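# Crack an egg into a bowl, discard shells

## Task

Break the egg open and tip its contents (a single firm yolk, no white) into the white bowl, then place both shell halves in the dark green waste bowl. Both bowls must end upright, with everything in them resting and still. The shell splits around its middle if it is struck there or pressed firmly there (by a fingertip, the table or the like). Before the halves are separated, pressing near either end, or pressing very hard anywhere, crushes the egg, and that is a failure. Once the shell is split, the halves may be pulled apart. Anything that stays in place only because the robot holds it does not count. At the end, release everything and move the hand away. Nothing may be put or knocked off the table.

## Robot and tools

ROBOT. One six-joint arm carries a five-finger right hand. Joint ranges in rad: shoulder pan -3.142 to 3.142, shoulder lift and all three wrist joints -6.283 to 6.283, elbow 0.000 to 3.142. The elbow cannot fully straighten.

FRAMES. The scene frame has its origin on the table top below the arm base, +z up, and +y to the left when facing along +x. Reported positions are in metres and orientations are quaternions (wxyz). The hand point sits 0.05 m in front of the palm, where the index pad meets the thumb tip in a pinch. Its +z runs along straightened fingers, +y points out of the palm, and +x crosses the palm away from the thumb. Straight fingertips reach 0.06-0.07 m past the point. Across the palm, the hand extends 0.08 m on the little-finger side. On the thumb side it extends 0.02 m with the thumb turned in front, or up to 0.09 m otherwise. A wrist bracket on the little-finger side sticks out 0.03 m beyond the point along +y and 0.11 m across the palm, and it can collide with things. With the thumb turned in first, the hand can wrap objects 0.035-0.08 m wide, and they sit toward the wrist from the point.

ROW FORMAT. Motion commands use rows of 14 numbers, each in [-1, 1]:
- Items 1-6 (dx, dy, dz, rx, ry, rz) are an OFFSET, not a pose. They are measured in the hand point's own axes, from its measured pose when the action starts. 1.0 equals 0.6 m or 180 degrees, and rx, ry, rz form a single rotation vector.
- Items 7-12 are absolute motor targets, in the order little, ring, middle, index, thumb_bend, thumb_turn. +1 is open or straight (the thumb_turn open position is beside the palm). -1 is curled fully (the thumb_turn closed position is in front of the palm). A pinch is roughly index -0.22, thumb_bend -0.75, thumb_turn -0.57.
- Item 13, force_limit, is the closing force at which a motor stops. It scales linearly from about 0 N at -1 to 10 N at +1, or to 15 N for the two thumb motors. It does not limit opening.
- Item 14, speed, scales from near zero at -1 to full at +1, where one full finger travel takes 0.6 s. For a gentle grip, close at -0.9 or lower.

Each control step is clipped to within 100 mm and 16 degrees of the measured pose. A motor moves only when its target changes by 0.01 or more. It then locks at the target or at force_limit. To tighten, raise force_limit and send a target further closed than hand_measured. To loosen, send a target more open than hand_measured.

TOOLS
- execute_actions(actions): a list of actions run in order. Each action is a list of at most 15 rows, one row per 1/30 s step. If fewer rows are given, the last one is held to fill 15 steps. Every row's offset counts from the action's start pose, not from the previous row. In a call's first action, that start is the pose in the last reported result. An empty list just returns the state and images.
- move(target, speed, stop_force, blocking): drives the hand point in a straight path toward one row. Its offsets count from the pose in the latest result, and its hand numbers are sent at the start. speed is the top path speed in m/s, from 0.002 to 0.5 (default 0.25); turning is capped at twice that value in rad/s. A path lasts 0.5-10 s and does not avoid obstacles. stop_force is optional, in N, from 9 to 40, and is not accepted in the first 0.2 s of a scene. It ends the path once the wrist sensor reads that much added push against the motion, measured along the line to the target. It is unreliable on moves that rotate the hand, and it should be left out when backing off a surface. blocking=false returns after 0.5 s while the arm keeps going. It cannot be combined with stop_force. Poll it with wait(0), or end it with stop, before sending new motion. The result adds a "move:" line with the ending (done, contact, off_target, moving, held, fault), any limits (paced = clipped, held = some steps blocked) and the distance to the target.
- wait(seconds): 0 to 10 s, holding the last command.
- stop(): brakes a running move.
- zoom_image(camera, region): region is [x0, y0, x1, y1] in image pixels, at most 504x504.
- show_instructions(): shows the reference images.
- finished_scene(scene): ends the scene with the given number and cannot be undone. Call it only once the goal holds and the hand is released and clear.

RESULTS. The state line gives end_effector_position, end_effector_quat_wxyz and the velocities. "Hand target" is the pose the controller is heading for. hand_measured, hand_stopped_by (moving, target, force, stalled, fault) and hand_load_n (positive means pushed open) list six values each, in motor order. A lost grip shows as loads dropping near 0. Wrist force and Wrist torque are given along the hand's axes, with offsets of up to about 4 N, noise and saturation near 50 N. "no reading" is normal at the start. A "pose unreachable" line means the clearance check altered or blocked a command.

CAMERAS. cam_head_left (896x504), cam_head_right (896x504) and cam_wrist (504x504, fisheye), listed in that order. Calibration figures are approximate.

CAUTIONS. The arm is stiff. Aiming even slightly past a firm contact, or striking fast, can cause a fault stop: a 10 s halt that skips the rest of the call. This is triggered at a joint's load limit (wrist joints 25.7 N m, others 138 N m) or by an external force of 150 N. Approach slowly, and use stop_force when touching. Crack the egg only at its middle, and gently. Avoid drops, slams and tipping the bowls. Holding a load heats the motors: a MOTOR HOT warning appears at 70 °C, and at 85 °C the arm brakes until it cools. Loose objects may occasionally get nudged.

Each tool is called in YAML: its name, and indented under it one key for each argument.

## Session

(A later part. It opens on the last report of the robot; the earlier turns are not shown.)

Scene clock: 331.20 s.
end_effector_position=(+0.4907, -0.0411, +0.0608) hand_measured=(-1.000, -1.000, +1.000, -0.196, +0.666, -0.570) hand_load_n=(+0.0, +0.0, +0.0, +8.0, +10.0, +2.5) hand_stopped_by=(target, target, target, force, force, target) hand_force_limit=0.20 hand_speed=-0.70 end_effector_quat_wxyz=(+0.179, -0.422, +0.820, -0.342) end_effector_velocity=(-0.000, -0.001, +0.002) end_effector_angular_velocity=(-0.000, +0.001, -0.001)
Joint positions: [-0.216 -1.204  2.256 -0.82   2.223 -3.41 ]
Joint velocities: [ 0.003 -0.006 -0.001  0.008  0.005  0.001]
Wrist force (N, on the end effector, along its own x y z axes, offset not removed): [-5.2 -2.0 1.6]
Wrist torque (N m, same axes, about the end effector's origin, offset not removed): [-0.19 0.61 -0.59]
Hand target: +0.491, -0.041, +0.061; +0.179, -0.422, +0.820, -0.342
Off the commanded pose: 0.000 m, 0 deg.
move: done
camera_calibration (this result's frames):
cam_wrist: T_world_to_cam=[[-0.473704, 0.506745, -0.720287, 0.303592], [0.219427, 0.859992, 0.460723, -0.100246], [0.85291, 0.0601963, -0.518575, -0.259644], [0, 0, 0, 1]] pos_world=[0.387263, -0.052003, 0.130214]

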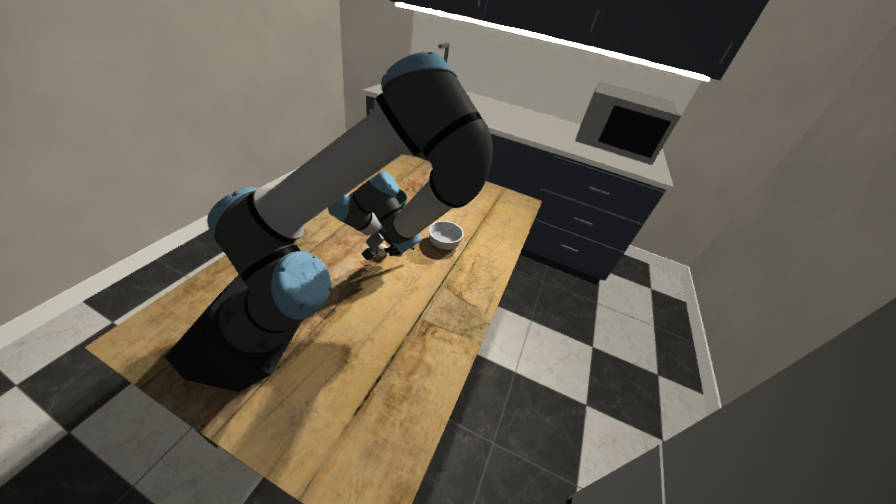

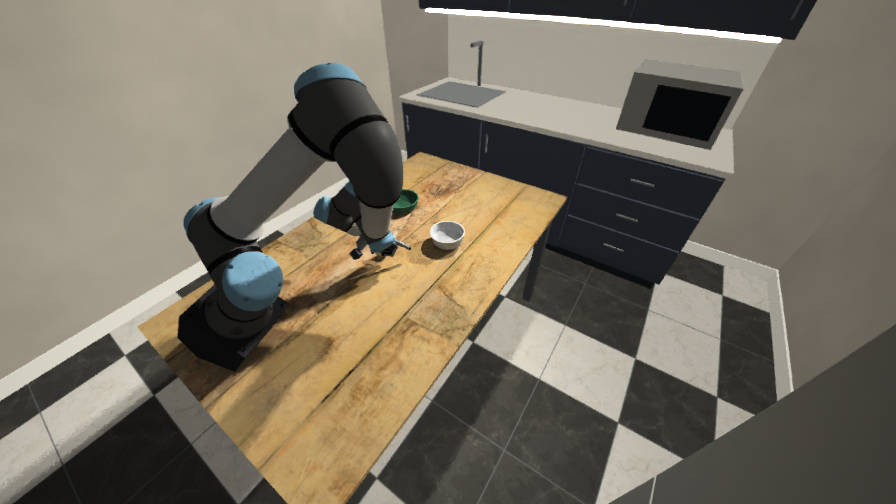

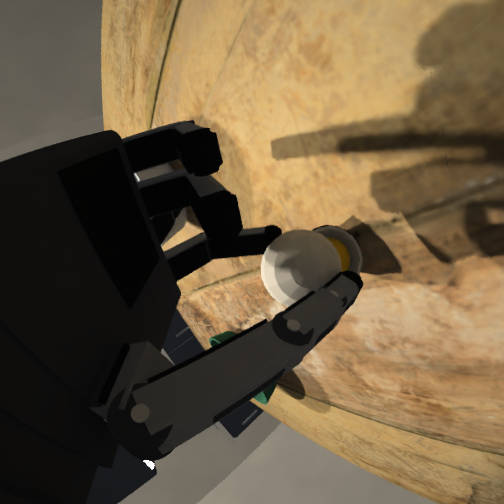

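move:
  target: [0,-0.06,-0.06,0,0,0,-1,-1,1,-0.3,-0.75,-0.57,0.2,-0.7]
  speed: 0.06

move:
  target: [-0.405,-0.241,-0.041,0,-0.1375,-0.1375,-1,-1,1,-0.3,-0.75,-0.57,0.2,-0.7]
  speed: 0.15

Scene clock: 349.27 s.
end_effector_position=(+0.4902, -0.0411, +0.1113) hand_measured=(-1.000, -1.000, +1.000, -0.196, +0.666, -0.570) hand_load_n=(+0.0, +0.0, +0.0, +8.0, +10.0, +2.5) hand_stopped_by=(target, target, target, force, force, target) hand_force_limit=0.20 hand_speed=-0.70 end_effector_quat_wxyz=(+0.179, -0.422, +0.820, -0.342) end_effector_velocity=(-0.000, -0.000, +0.002) end_effector_angular_velocity=(-0.000, +0.002, -0.001)
Joint positions: [-0.124 -1.298  2.23  -0.682  2.312 -3.382]
Joint velocities: [ 0.004 -0.005 -0.003  0.01   0.006  0.002]
Wrist force (N, on the end effector, along its own x y z axes, offset not removed): [-5.9 -0.6 0.2]
Wrist torque (N m, same axes, about the end effector's origin, offset not removed): [-0.11 0.80 -0.18]
Hand target: +0.490, -0.041, +0.112; +0.179, -0.422, +0.820, -0.342
Off the commanded pose: 0.000 m, 0 deg.
move: done
camera_calibration (this result's frames):
cam_wrist: T_world_to_cam=[[-0.473653, 0.506555, -0.720454, 0.339729], [0.219321, 0.860108, 0.460557, -0.123286], [0.852966, 0.0601333, -0.518491, -0.233081], [0, 0, 0, 1]] pos_world=[0.386763, -0.0520365, 0.180689]

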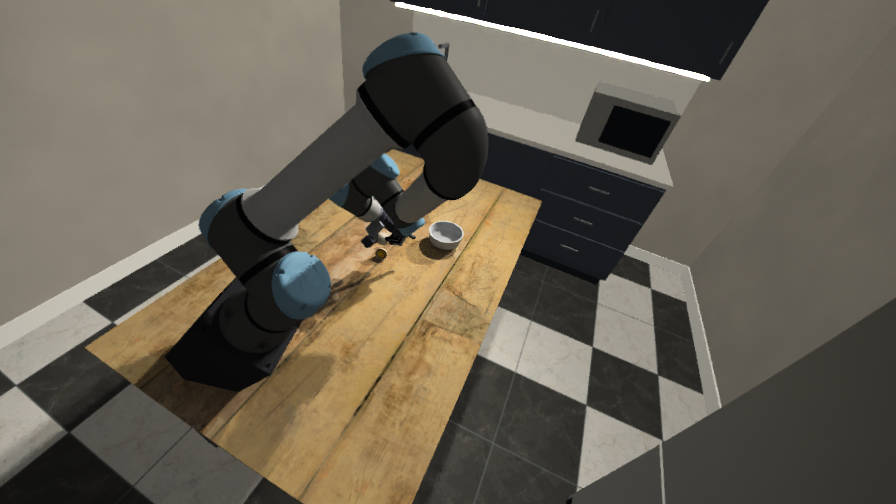

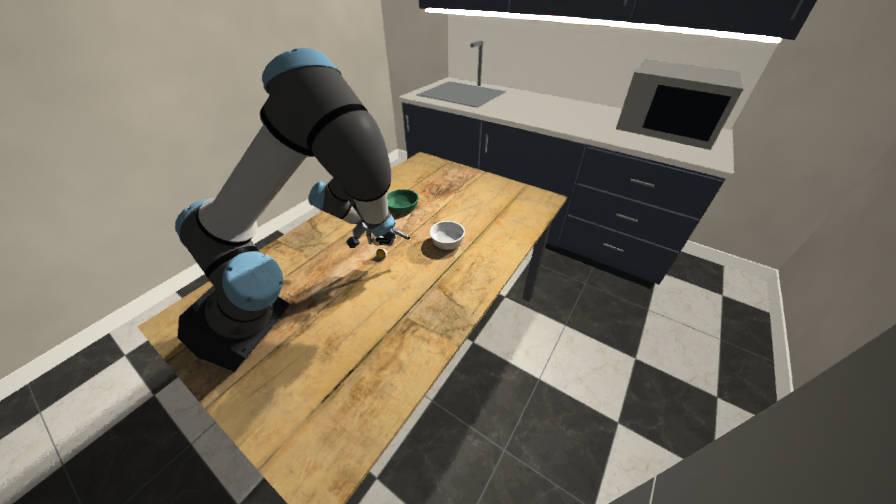

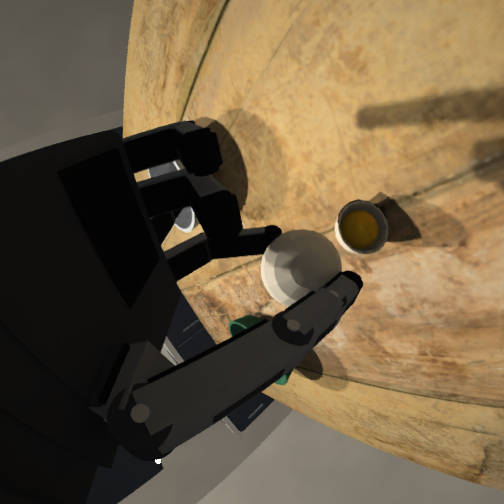

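Scene clock: 351.90 s.
end_effector_position=(+0.6989, +0.1077, +0.2327) hand_measured=(-1.000, -1.000, +1.000, -0.196, +0.666, -0.570) hand_load_n=(+0.0, +0.0, +0.0, +8.0, +10.0, +2.5) hand_stopped_by=(target, target, target, force, force, target) hand_force_limit=0.20 hand_speed=-0.70 end_effector_quat_wxyz=(-0.273, +0.650, -0.654, +0.275) end_effector_velocity=(+0.001, +0.001, +0.000) end_effector_angular_velocity=(-0.000, +0.005, +0.004)
Joint positions: [ 0.16  -0.942  1.391  0.064  2.17  -3.57 ]
Joint velocities: [ 0.001  0.007 -0.012  0.013  0.001  0.001]
Wrist force (N, on the end effector, along its own x y z axes, offset not removed): [-4.2 -3.1 -1.3]
Wrist torque (N m, same axes, about the end effector's origin, offset not removed): [-0.32 0.54 -0.23]
Hand target: +0.699, +0.108, +0.233; -0.273, +0.650, -0.654, +0.275
Off the commanded pose: 0.000 m, 0 deg.
move: done
camera_calibration (this result's frames):
cam_wrist: T_world_to_cam=[[-0.676786, 0.139034, -0.722931, 0.632816], [-0.314428, 0.833337, 0.454625, 0.0243426], [0.665654, 0.534994, -0.520275, -0.276889], [0, 0, 0, 1]] pos_world=[0.620248, 0.0398652, 0.302358]

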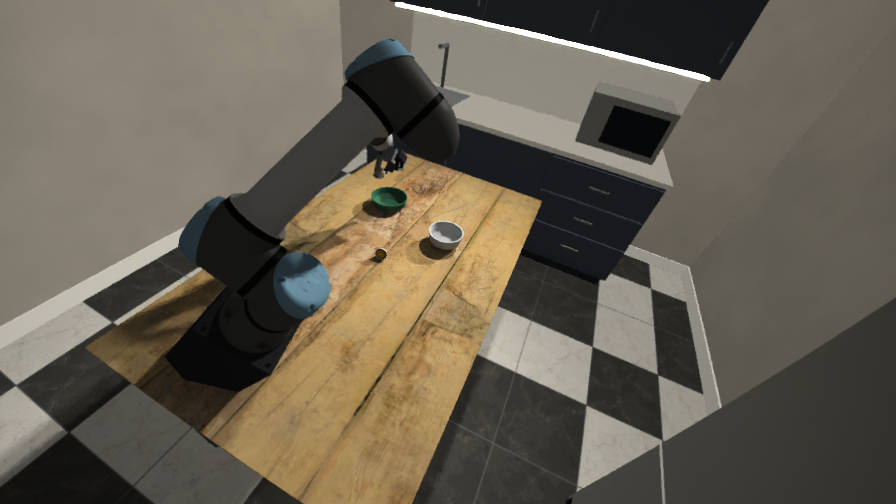

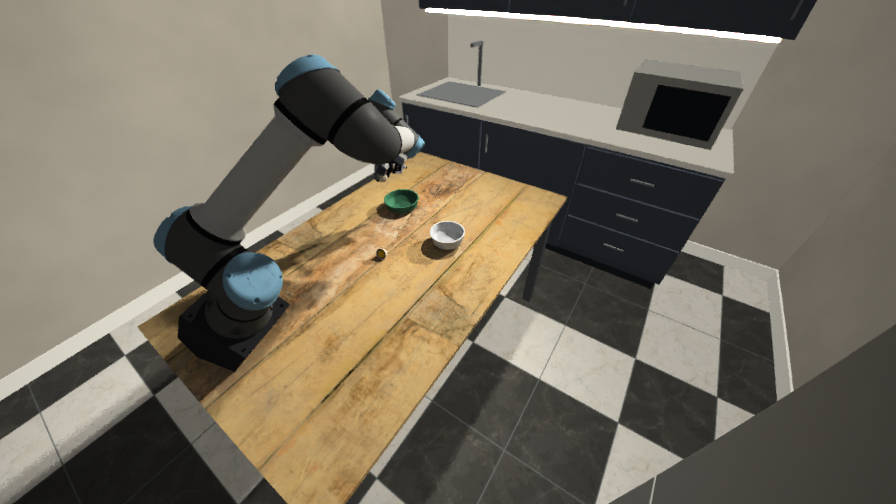

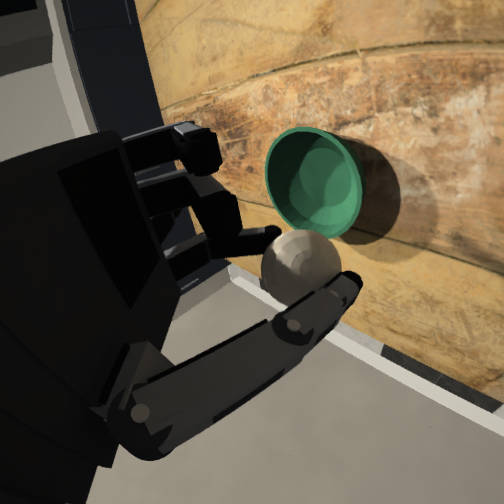

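execute_actions:
  actions: []

Scene clock: 383.97 s.
end_effector_position=(+0.6992, +0.1078, +0.2328) hand_measured=(-1.000, -1.000, +1.000, -0.196, +0.666, -0.570) hand_load_n=(+0.0, +0.0, +0.0, +8.0, +10.0, +2.5) hand_stopped_by=(target, target, target, force, force, target) hand_force_limit=0.20 hand_speed=-0.70 end_effector_quat_wxyz=(-0.273, +0.650, -0.654, +0.275) end_effector_velocity=(+0.000, -0.000, +0.000) end_effector_angular_velocity=(-0.000, -0.000, +0.000)
Joint positions: [ 0.16  -0.941  1.39   0.065  2.17  -3.57 ]
Joint velocities: [-0.    -0.    -0.    -0.     0.    -0.001]
Wrist force (N, on the end effector, along its own x y z axes, offset not removed): [-1.5 -2.5 0.0]
Wrist torque (N m, same axes, about the end effector's origin, offset not removed): [-0.08 0.26 -0.30]
Hand target: +0.699, +0.108, +0.233; -0.273, +0.650, -0.654, +0.275
Off the commanded pose: 0.000 m, 0 deg.
camera_calibration (this result's frames):
cam_wrist: T_world_to_cam=[[-0.677181, 0.138722, -0.722621, 0.633256], [-0.314635, 0.833167, 0.454794, 0.024391], [0.665154, 0.53534, -0.520558, -0.27669], [0, 0, 0, 1]] pos_world=[0.620545, 0.0399549, 0.302478]

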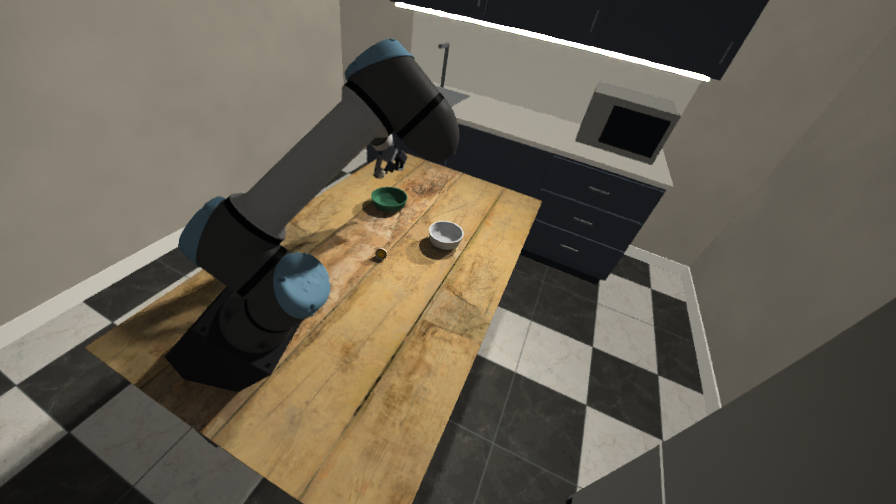

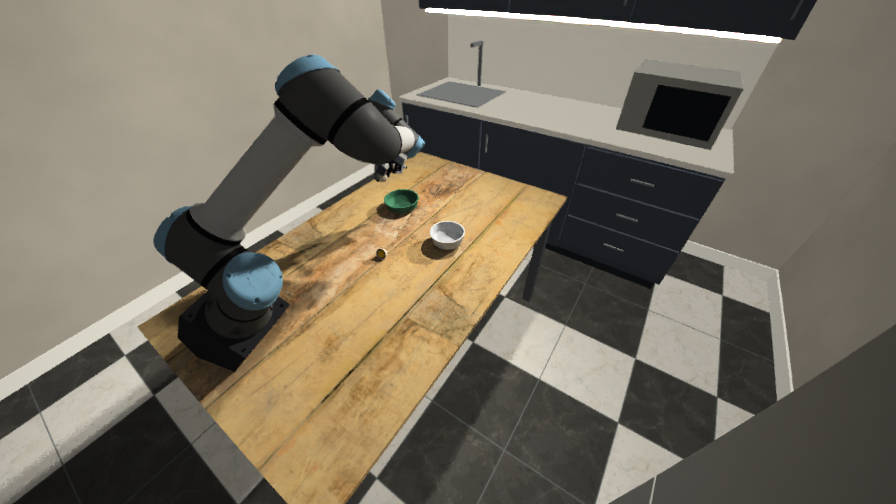

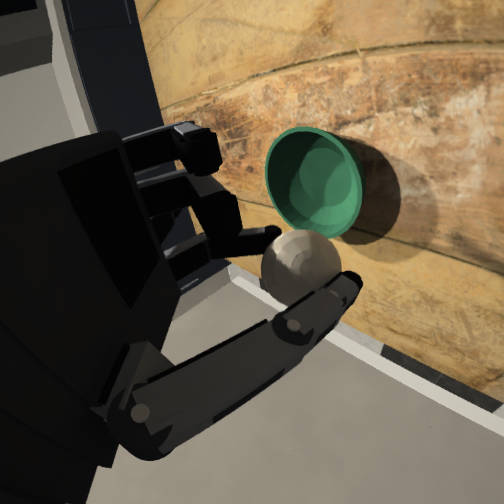

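move:
  target: [-0.0417,0.047,0.259,0,0,0,-1,-1,1,-0.3,-0.75,-0.57,0.2,-0.7]
  speed: 0.15

Scene clock: 401.80 s.
end_effector_position=(+0.7904, +0.1322, +0.1042) hand_measured=(-1.000, -1.000, +1.000, -0.196, +0.666, -0.570) hand_load_n=(+0.0, +0.0, +0.0, +8.0, +10.0, +2.5) hand_stopped_by=(target, target, target, force, force, target) hand_force_limit=0.20 hand_speed=-0.70 end_effector_quat_wxyz=(-0.273, +0.650, -0.654, +0.275) end_effector_velocity=(+0.002, +0.001, -0.002) end_effector_angular_velocity=(+0.000, +0.001, +0.001)
Joint positions: [ 0.039 -0.646  1.119  0.007  2.064 -3.637]
Joint velocities: [-0.001  0.007 -0.01   0.004 -0.001 -0.001]
Wrist force (N, on the end effector, along its own x y z axes, offset not removed): [-3.7 -2.3 -0.7]
Wrist torque (N m, same axes, about the end effector's origin, offset not removed): [-0.14 0.59 -0.33]
Hand target: +0.791, +0.132, +0.104; -0.273, +0.650, -0.654, +0.275
Off the commanded pose: 0.000 m, 0 deg.
move: done
camera_calibration (this result's frames):
cam_wrist: T_world_to_cam=[[-0.677154, 0.138898, -0.722613, 0.598619], [-0.314639, 0.833067, 0.454975, 0.0912743], [0.66518, 0.53545, -0.520412, -0.41743], [0, 0, 0, 1]] pos_world=[0.711742, 0.0643284, 0.173807]

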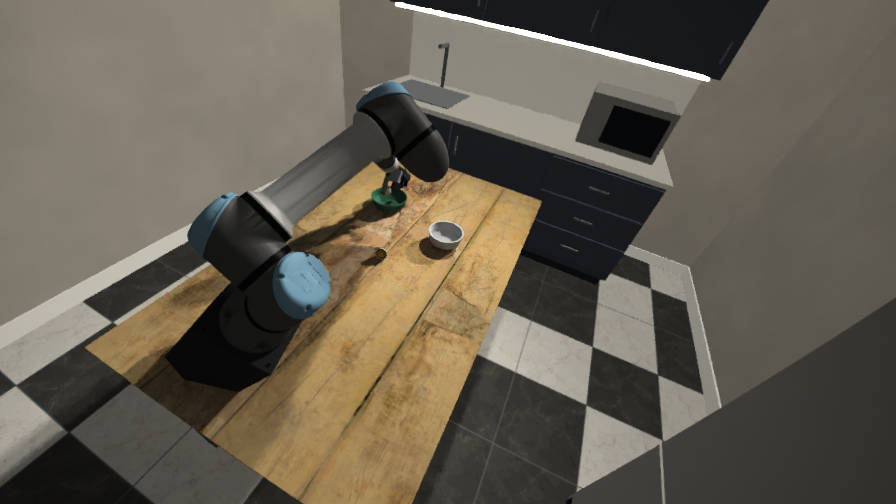

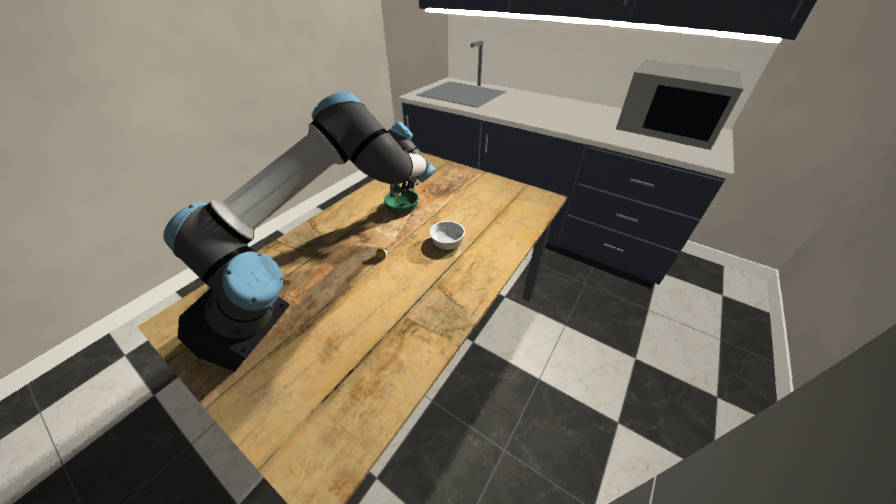

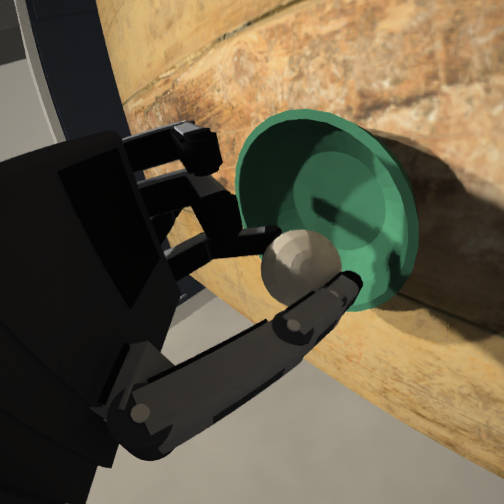

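move:
  target: [0.02,0.035,0.035,0,0,0,-1,-1,1,-0.3,-0.75,-0.57,0.2,-0.7]
  speed: 0.06

execute_actions:
  actions:
    - [[0,0,0,0,0,0,-1,-1,1,0.3,0.9,-0.57,0.2,-0.5]]
    - [[0,0,0,0,0,0,-1,-1,1,0.3,0.9,-0.57,0.2,-0.5]]

Scene clock: 413.10 s.
end_effector_position=(+0.7906, +0.1204, +0.0748) hand_measured=(-1.000, -1.000, +1.000, -0.196, +0.666, -0.570) hand_load_n=(+0.0, +0.0, +0.0, +8.0, +10.0, +2.5) hand_stopped_by=(target, target, target, force, force, target) hand_force_limit=0.20 hand_speed=-0.70 end_effector_quat_wxyz=(-0.273, +0.650, -0.654, +0.275) end_effector_velocity=(-0.000, -0.001, -0.002) end_effector_angular_velocity=(+0.000, -0.000, +0.001)
Joint positions: [-0.004 -0.638  1.144 -0.037  2.025 -3.659]
Joint velocities: [-0.003  0.001  0.002 -0.003 -0.004 -0.002]
Wrist force (N, on the end effector, along its own x y z axes, offset not removed): [1.8 0.9 0.3]
Wrist torque (N m, same axes, about the end effector's origin, offset not removed): [0.31 -0.46 0.27]
Hand target: +0.791, +0.120, +0.074; -0.273, +0.650, -0.654, +0.275
Off the commanded pose: 0.000 m, 0 deg.
move: done
camera_calibration (this result's frames):
cam_wrist: T_world_to_cam=[[-0.677201, 0.138958, -0.722557, 0.579205], [-0.3146, 0.833036, 0.455058, 0.114553], [0.66515, 0.535482, -0.520417, -0.426472], [0, 0, 0, 1]] pos_world=[0.711945, 0.0524557, 0.144437]

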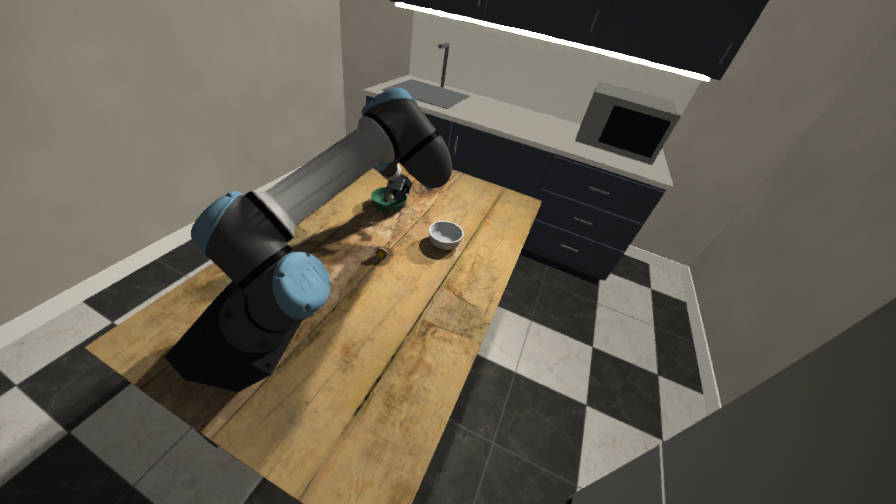

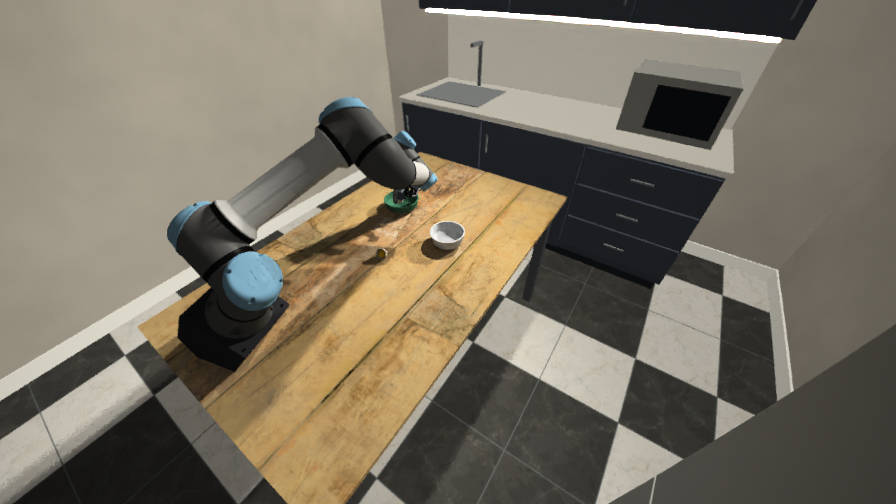

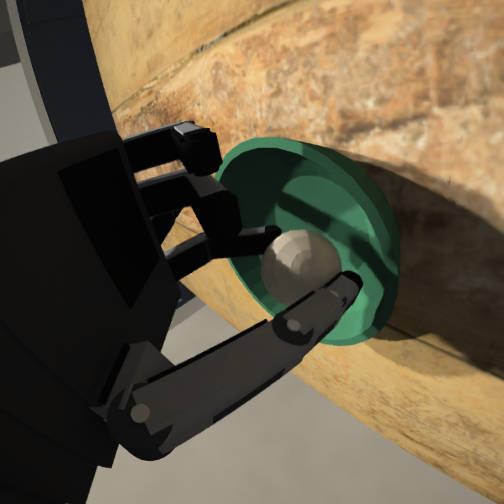

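Scene clock: 414.10 s.
end_effector_position=(+0.7905, +0.1203, +0.0747) hand_measured=(-1.000, -1.000, +1.000, +0.300, +0.900, -0.570) hand_load_n=(+0.0, +0.0, +0.0, +0.0, +0.0, +0.0) hand_stopped_by=(target, target, target, target, target, target) hand_force_limit=0.20 hand_speed=-0.50 end_effector_quat_wxyz=(-0.273, +0.650, -0.654, +0.275) end_effector_velocity=(+0.000, +0.001, +0.001) end_effector_angular_velocity=(+0.000, -0.001, +0.000)
Joint positions: [-0.004 -0.638  1.144 -0.037  2.025 -3.659]
Joint velocities: [ 0.002 -0.001  0.    -0.001  0.     0.   ]
Wrist force (N, on the end effector, along its own x y z axes, offset not removed): [2.2 -2.4 -1.6]
Wrist torque (N m, same axes, about the end effector's origin, offset not removed): [-0.12 -0.45 0.07]
Hand target: +0.791, +0.120, +0.075; -0.273, +0.650, -0.654, +0.275
Off the commanded pose: 0.000 m, 0 deg.
camera_calibration (this result's frames):
cam_wrist: T_world_to_cam=[[-0.67727, 0.138941, -0.722496, 0.579162], [-0.314608, 0.833006, 0.455108, 0.114625], [0.665077, 0.535534, -0.520458, -0.426438], [0, 0, 0, 1]] pos_world=[0.711925, 0.0524191, 0.144333]

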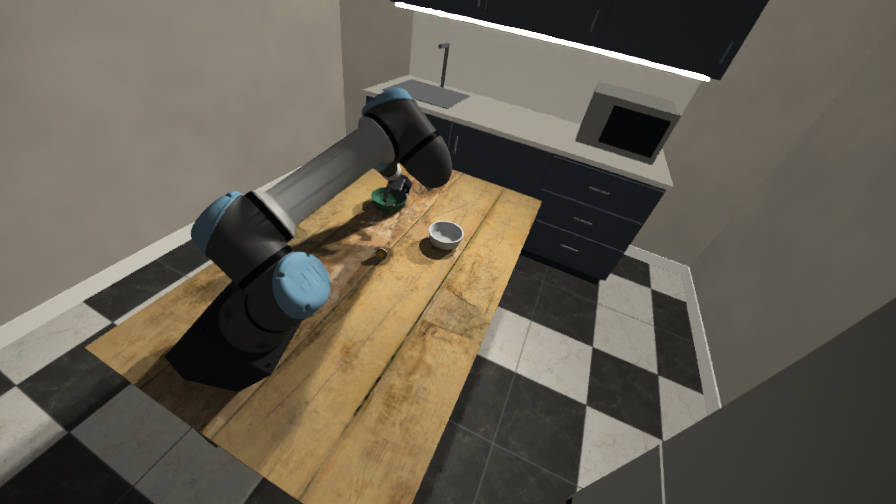

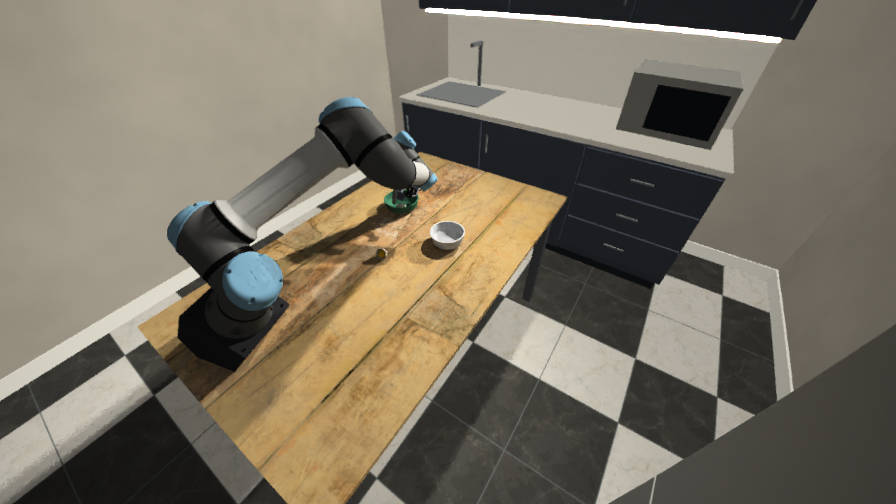

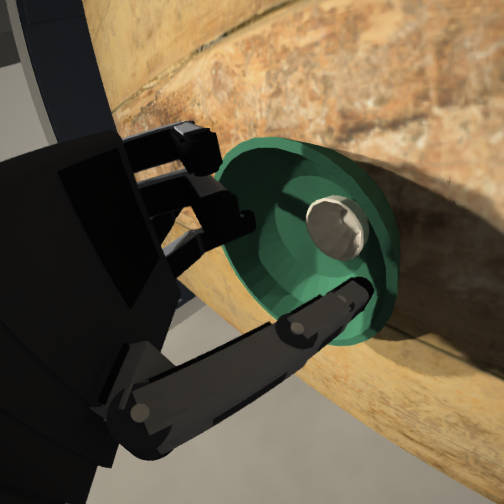

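move:
  target: [0,-0.094,-0.094,0,0,0,-1,-1,1,0.3,0.9,-0.57,0.2,-0.5]
  speed: 0.15

move:
  target: [0.258,0.395,-0.277,0,0,0,-1,-1,1,0.3,0.9,-0.57,0.2,-0.5]
  speed: 0.25

Scene clock: 423.70 s.
end_effector_position=(+0.7898, +0.1203, +0.1541) hand_measured=(-1.000, -1.000, +1.000, +0.300, +0.900, -0.570) hand_load_n=(+0.0, +0.0, +0.0, +0.0, +0.0, +0.0) hand_stopped_by=(target, target, target, target, target, target) hand_force_limit=0.20 hand_speed=-0.50 end_effector_quat_wxyz=(-0.273, +0.650, -0.654, +0.275) end_effector_velocity=(-0.001, +0.001, +0.003) end_effector_angular_velocity=(+0.001, +0.001, +0.003)
Joint positions: [ 0.074 -0.701  1.098  0.091  2.094 -3.618]
Joint velocities: [ 0.003 -0.001 -0.002  0.007  0.001  0.001]
Wrist force (N, on the end effector, along its own x y z axes, offset not removed): [-1.8 -3.0 2.2]
Wrist torque (N m, same axes, about the end effector's origin, offset not removed): [-0.35 -0.01 -0.32]
Hand target: +0.790, +0.120, +0.154; -0.273, +0.650, -0.654, +0.275
Off the commanded pose: 0.000 m, 0 deg.
move: done
camera_calibration (this result's frames):
cam_wrist: T_world_to_cam=[[-0.677181, 0.138828, -0.722601, 0.635969], [-0.314665, 0.833077, 0.454939, 0.0783347], [0.66514, 0.535453, -0.52046, -0.384656], [0, 0, 0, 1]] pos_world=[0.711165, 0.0524164, 0.223716]

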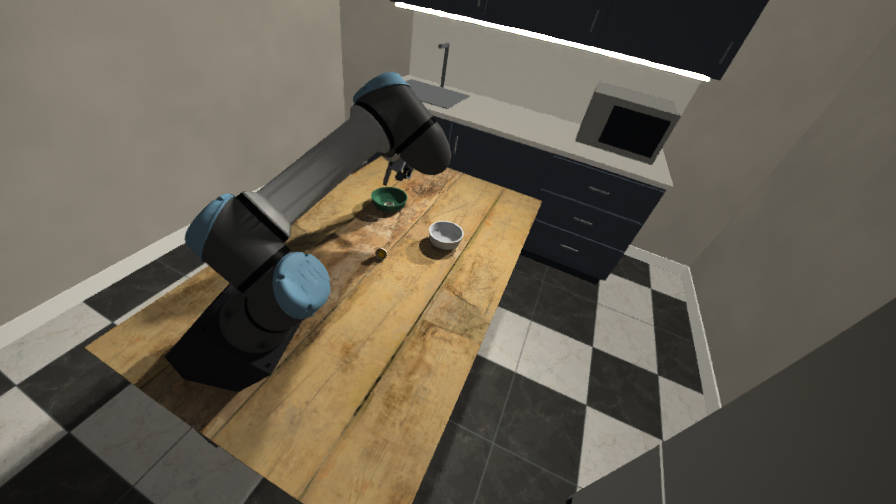

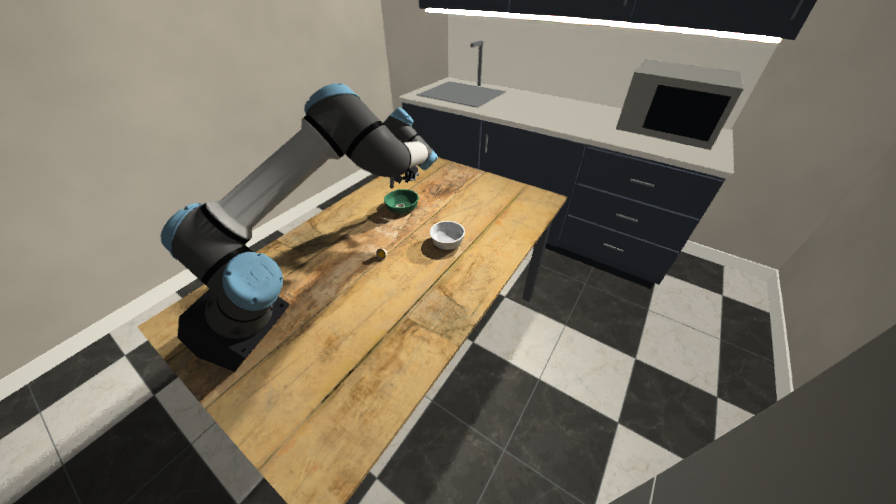

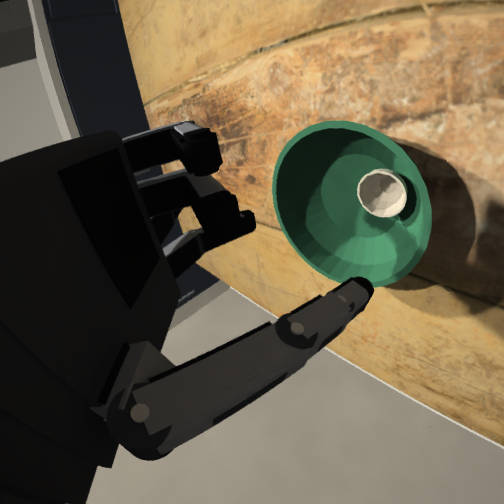

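Scene clock: 425.73 s.
end_effector_position=(+0.5042, -0.0323, +0.1013) hand_measured=(-1.000, -1.000, +1.000, +0.300, +0.900, -0.570) hand_load_n=(+0.0, +0.0, +0.0, +0.0, +0.0, +0.0) hand_stopped_by=(target, target, target, target, target, target) hand_force_limit=0.20 hand_speed=-0.50 end_effector_quat_wxyz=(-0.273, +0.650, -0.654, +0.275) end_effector_velocity=(-0.002, -0.001, +0.000) end_effector_angular_velocity=(+0.002, -0.004, +0.002)
Joint positions: [-0.321 -1.365  2.192 -0.402  1.739 -3.802]
Joint velocities: [-0.008 -0.007  0.008 -0.003 -0.011 -0.004]
Wrist force (N, on the end effector, along its own x y z axes, offset not removed): [-1.0 -2.4 -1.6]
Wrist torque (N m, same axes, about the end effector's origin, offset not removed): [-0.20 0.18 -0.13]
Hand target: +0.504, -0.032, +0.101; -0.273, +0.650, -0.654, +0.275
Off the commanded pose: 0.000 m, 0 deg.
move: done
camera_calibration (this result's frames):
cam_wrist: T_world_to_cam=[[-0.677556, 0.139355, -0.722148, 0.425855], [-0.314241, 0.832896, 0.455563, 0.139326], [0.664959, 0.535598, -0.520542, -0.140355], [0, 0, 0, 1]] pos_world=[0.425653, -0.100215, 0.170998]

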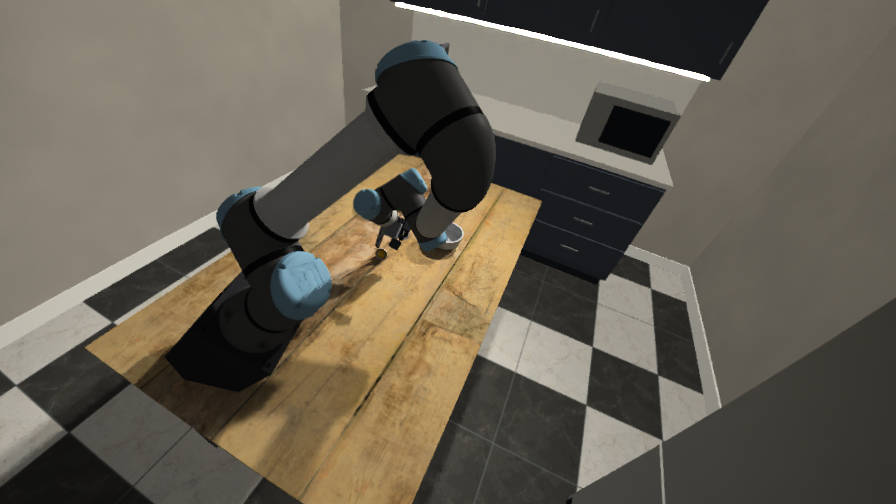

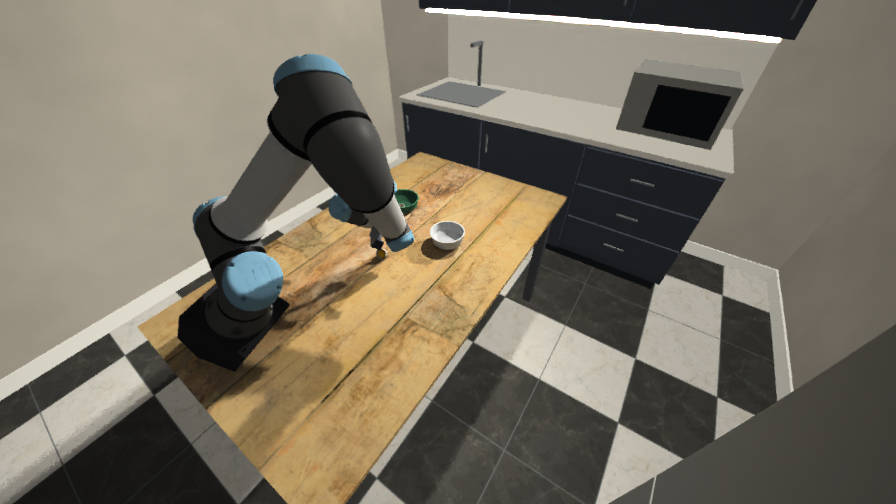

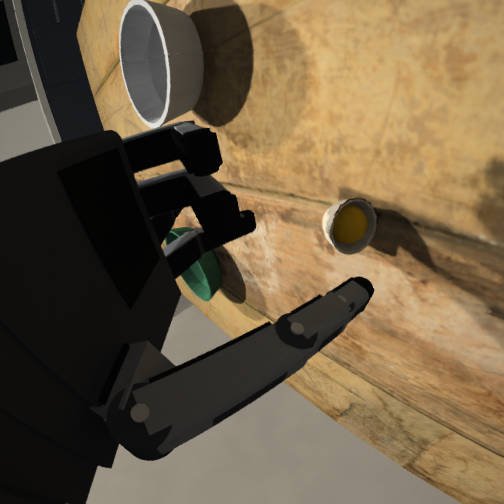

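move:
  target: [-0.0067,0.08,0.094,0,0,0,-1,-1,1,0.3,0.9,-0.57,0.2,-0.5]
  speed: 0.05

Scene clock: 441.97 s.
end_effector_position=(+0.5109, -0.0283, +0.0280) hand_measured=(-1.000, -1.000, +1.000, +0.300, +0.900, -0.570) hand_load_n=(+0.0, +0.0, +0.0, +0.0, +0.0, +0.0) hand_stopped_by=(target, target, target, target, target, target) hand_force_limit=0.20 hand_speed=-0.50 end_effector_quat_wxyz=(-0.273, +0.650, -0.654, +0.275) end_effector_velocity=(+0.000, +0.000, -0.003) end_effector_angular_velocity=(+0.000, +0.001, +0.000)
Joint positions: [-0.425 -1.204  2.188 -0.564  1.644 -3.845]
Joint velocities: [-0.003  0.006 -0.001 -0.004 -0.003 -0.001]
Wrist force (N, on the end effector, along its own x y z axes, offset not removed): [0.2 -2.9 0.9]
Wrist torque (N m, same axes, about the end effector's origin, offset not removed): [-0.41 -0.29 -0.15]
Hand target: +0.511, -0.028, +0.028; -0.273, +0.650, -0.654, +0.275
Off the commanded pose: 0.000 m, 0 deg.
move: done
camera_calibration (this result's frames):
cam_wrist: T_world_to_cam=[[-0.677567, 0.139521, -0.722106, 0.376835], [-0.314187, 0.832829, 0.455723, 0.171452], [0.664974, 0.535659, -0.520461, -0.185105], [0, 0, 0, 1]] pos_world=[0.432289, -0.0962139, 0.0976404]

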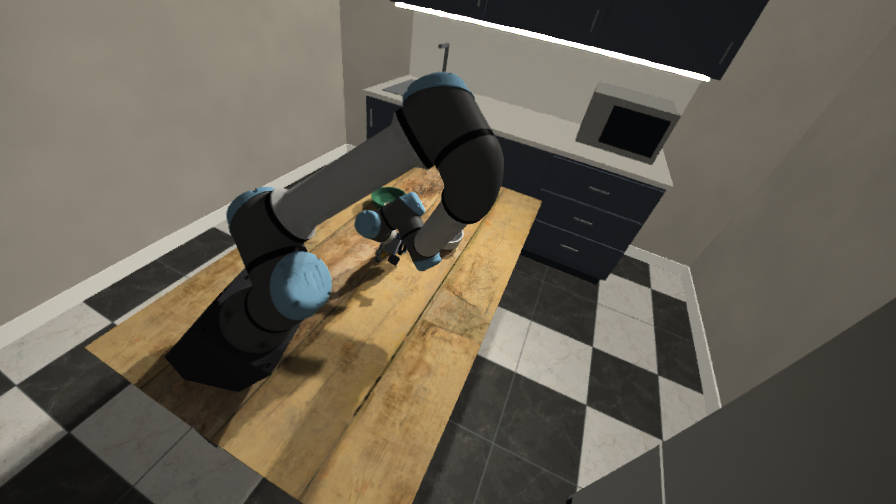

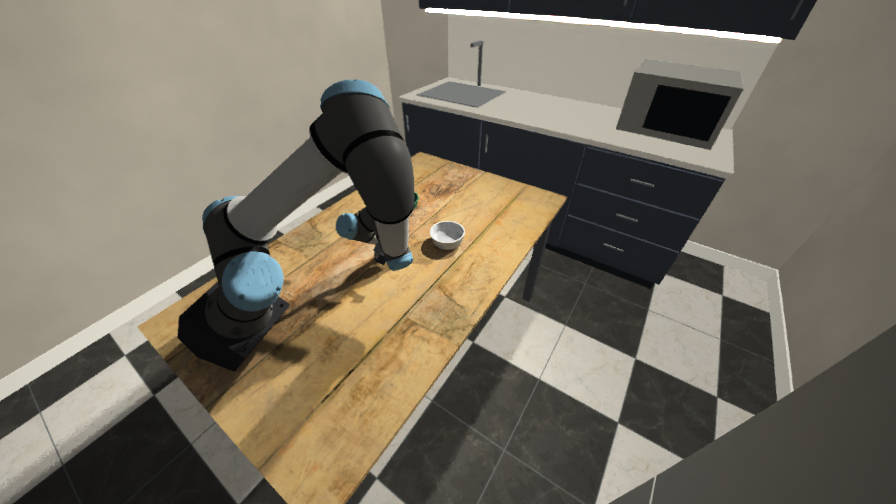

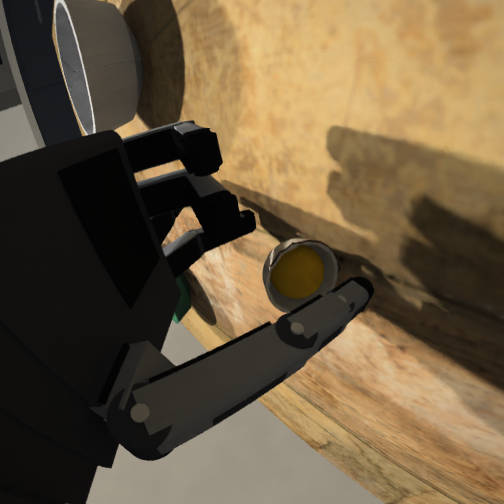

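Position matches. Close.

execute_actions:
  actions:
    - [[0,0,0,0,0,0,-1,-1,1,-0.3,-0.75,-0.57,0.2,-0.7]]
    - [[0,0,0,0,0,0,-1,-1,1,-0.3,-0.75,-0.57,0.2,-0.7]]
    - [[0,0,0,0,0,0,-1,-1,1,-0.3,-0.75,-0.57,0.2,-0.7]]
    - [[0,0,0,0,0,0,-1,-1,1,-0.3,-0.75,-0.57,0.2,-0.7]]

Scene clock: 451.47 s.
end_effector_position=(+0.5109, -0.0284, +0.0279) hand_measured=(-1.000, -1.000, +1.000, -0.300, +0.300, -0.570) hand_load_n=(+0.0, +0.0, +0.0, +0.0, +0.0, +0.0) hand_stopped_by=(target, target, target, target, moving, target) hand_force_limit=0.20 hand_speed=-0.70 end_effector_quat_wxyz=(-0.273, +0.650, -0.654, +0.275) end_effector_velocity=(-0.000, -0.001, -0.000) end_effector_angular_velocity=(-0.001, -0.000, -0.001)
Joint positions: [-0.426 -1.204  2.188 -0.564  1.643 -3.845]
Joint velocities: [-0.001 -0.     0.001 -0.001  0.    -0.   ]
Wrist force (N, on the end effector, along its own x y z axes, offset not removed): [0.3 -0.6 1.3]
Wrist torque (N m, same axes, about the end effector's origin, offset not removed): [0.02 -0.10 -0.18]
Hand target: +0.511, -0.028, +0.028; -0.273, +0.650, -0.654, +0.275
Off the commanded pose: 0.000 m, 0 deg.
camera_calibration (this result's frames):
cam_wrist: T_world_to_cam=[[-0.677539, 0.139583, -0.72212, 0.376835], [-0.314088, 0.832883, 0.455691, 0.171513], [0.665048, 0.535558, -0.52047, -0.185164], [0, 0, 0, 1]] pos_world=[0.432334, -0.0962844, 0.0975908]

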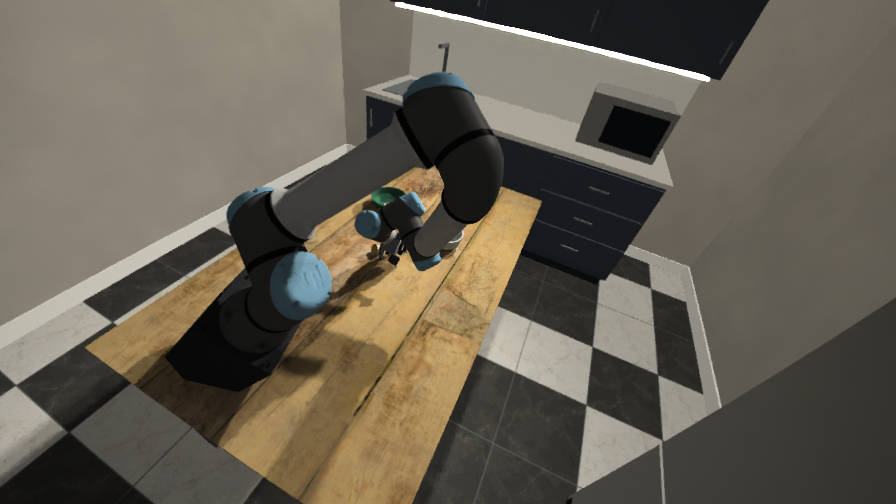

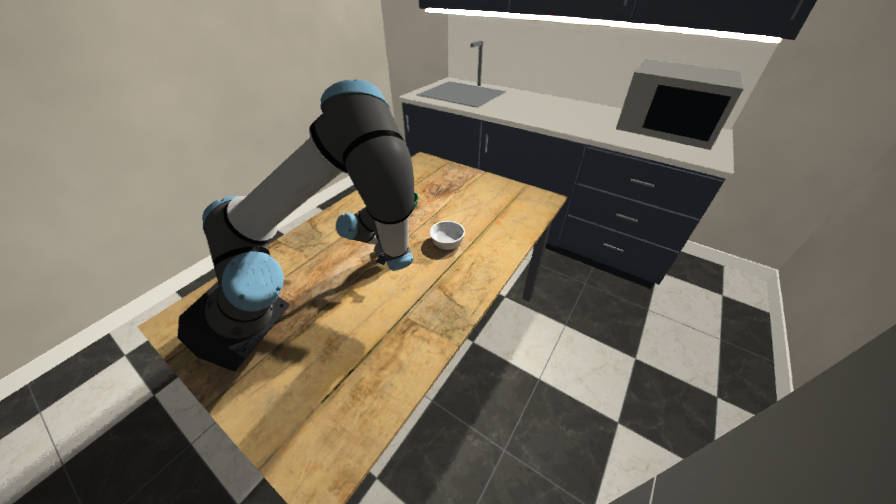

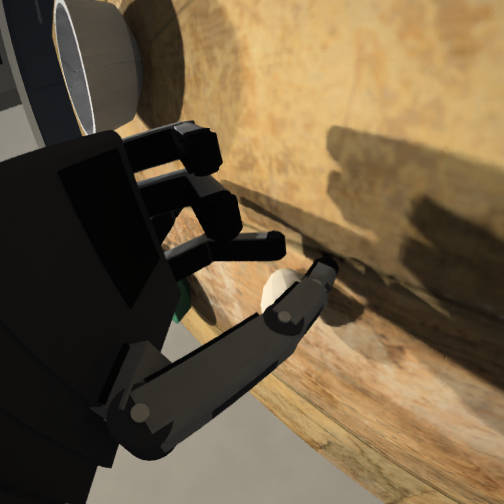

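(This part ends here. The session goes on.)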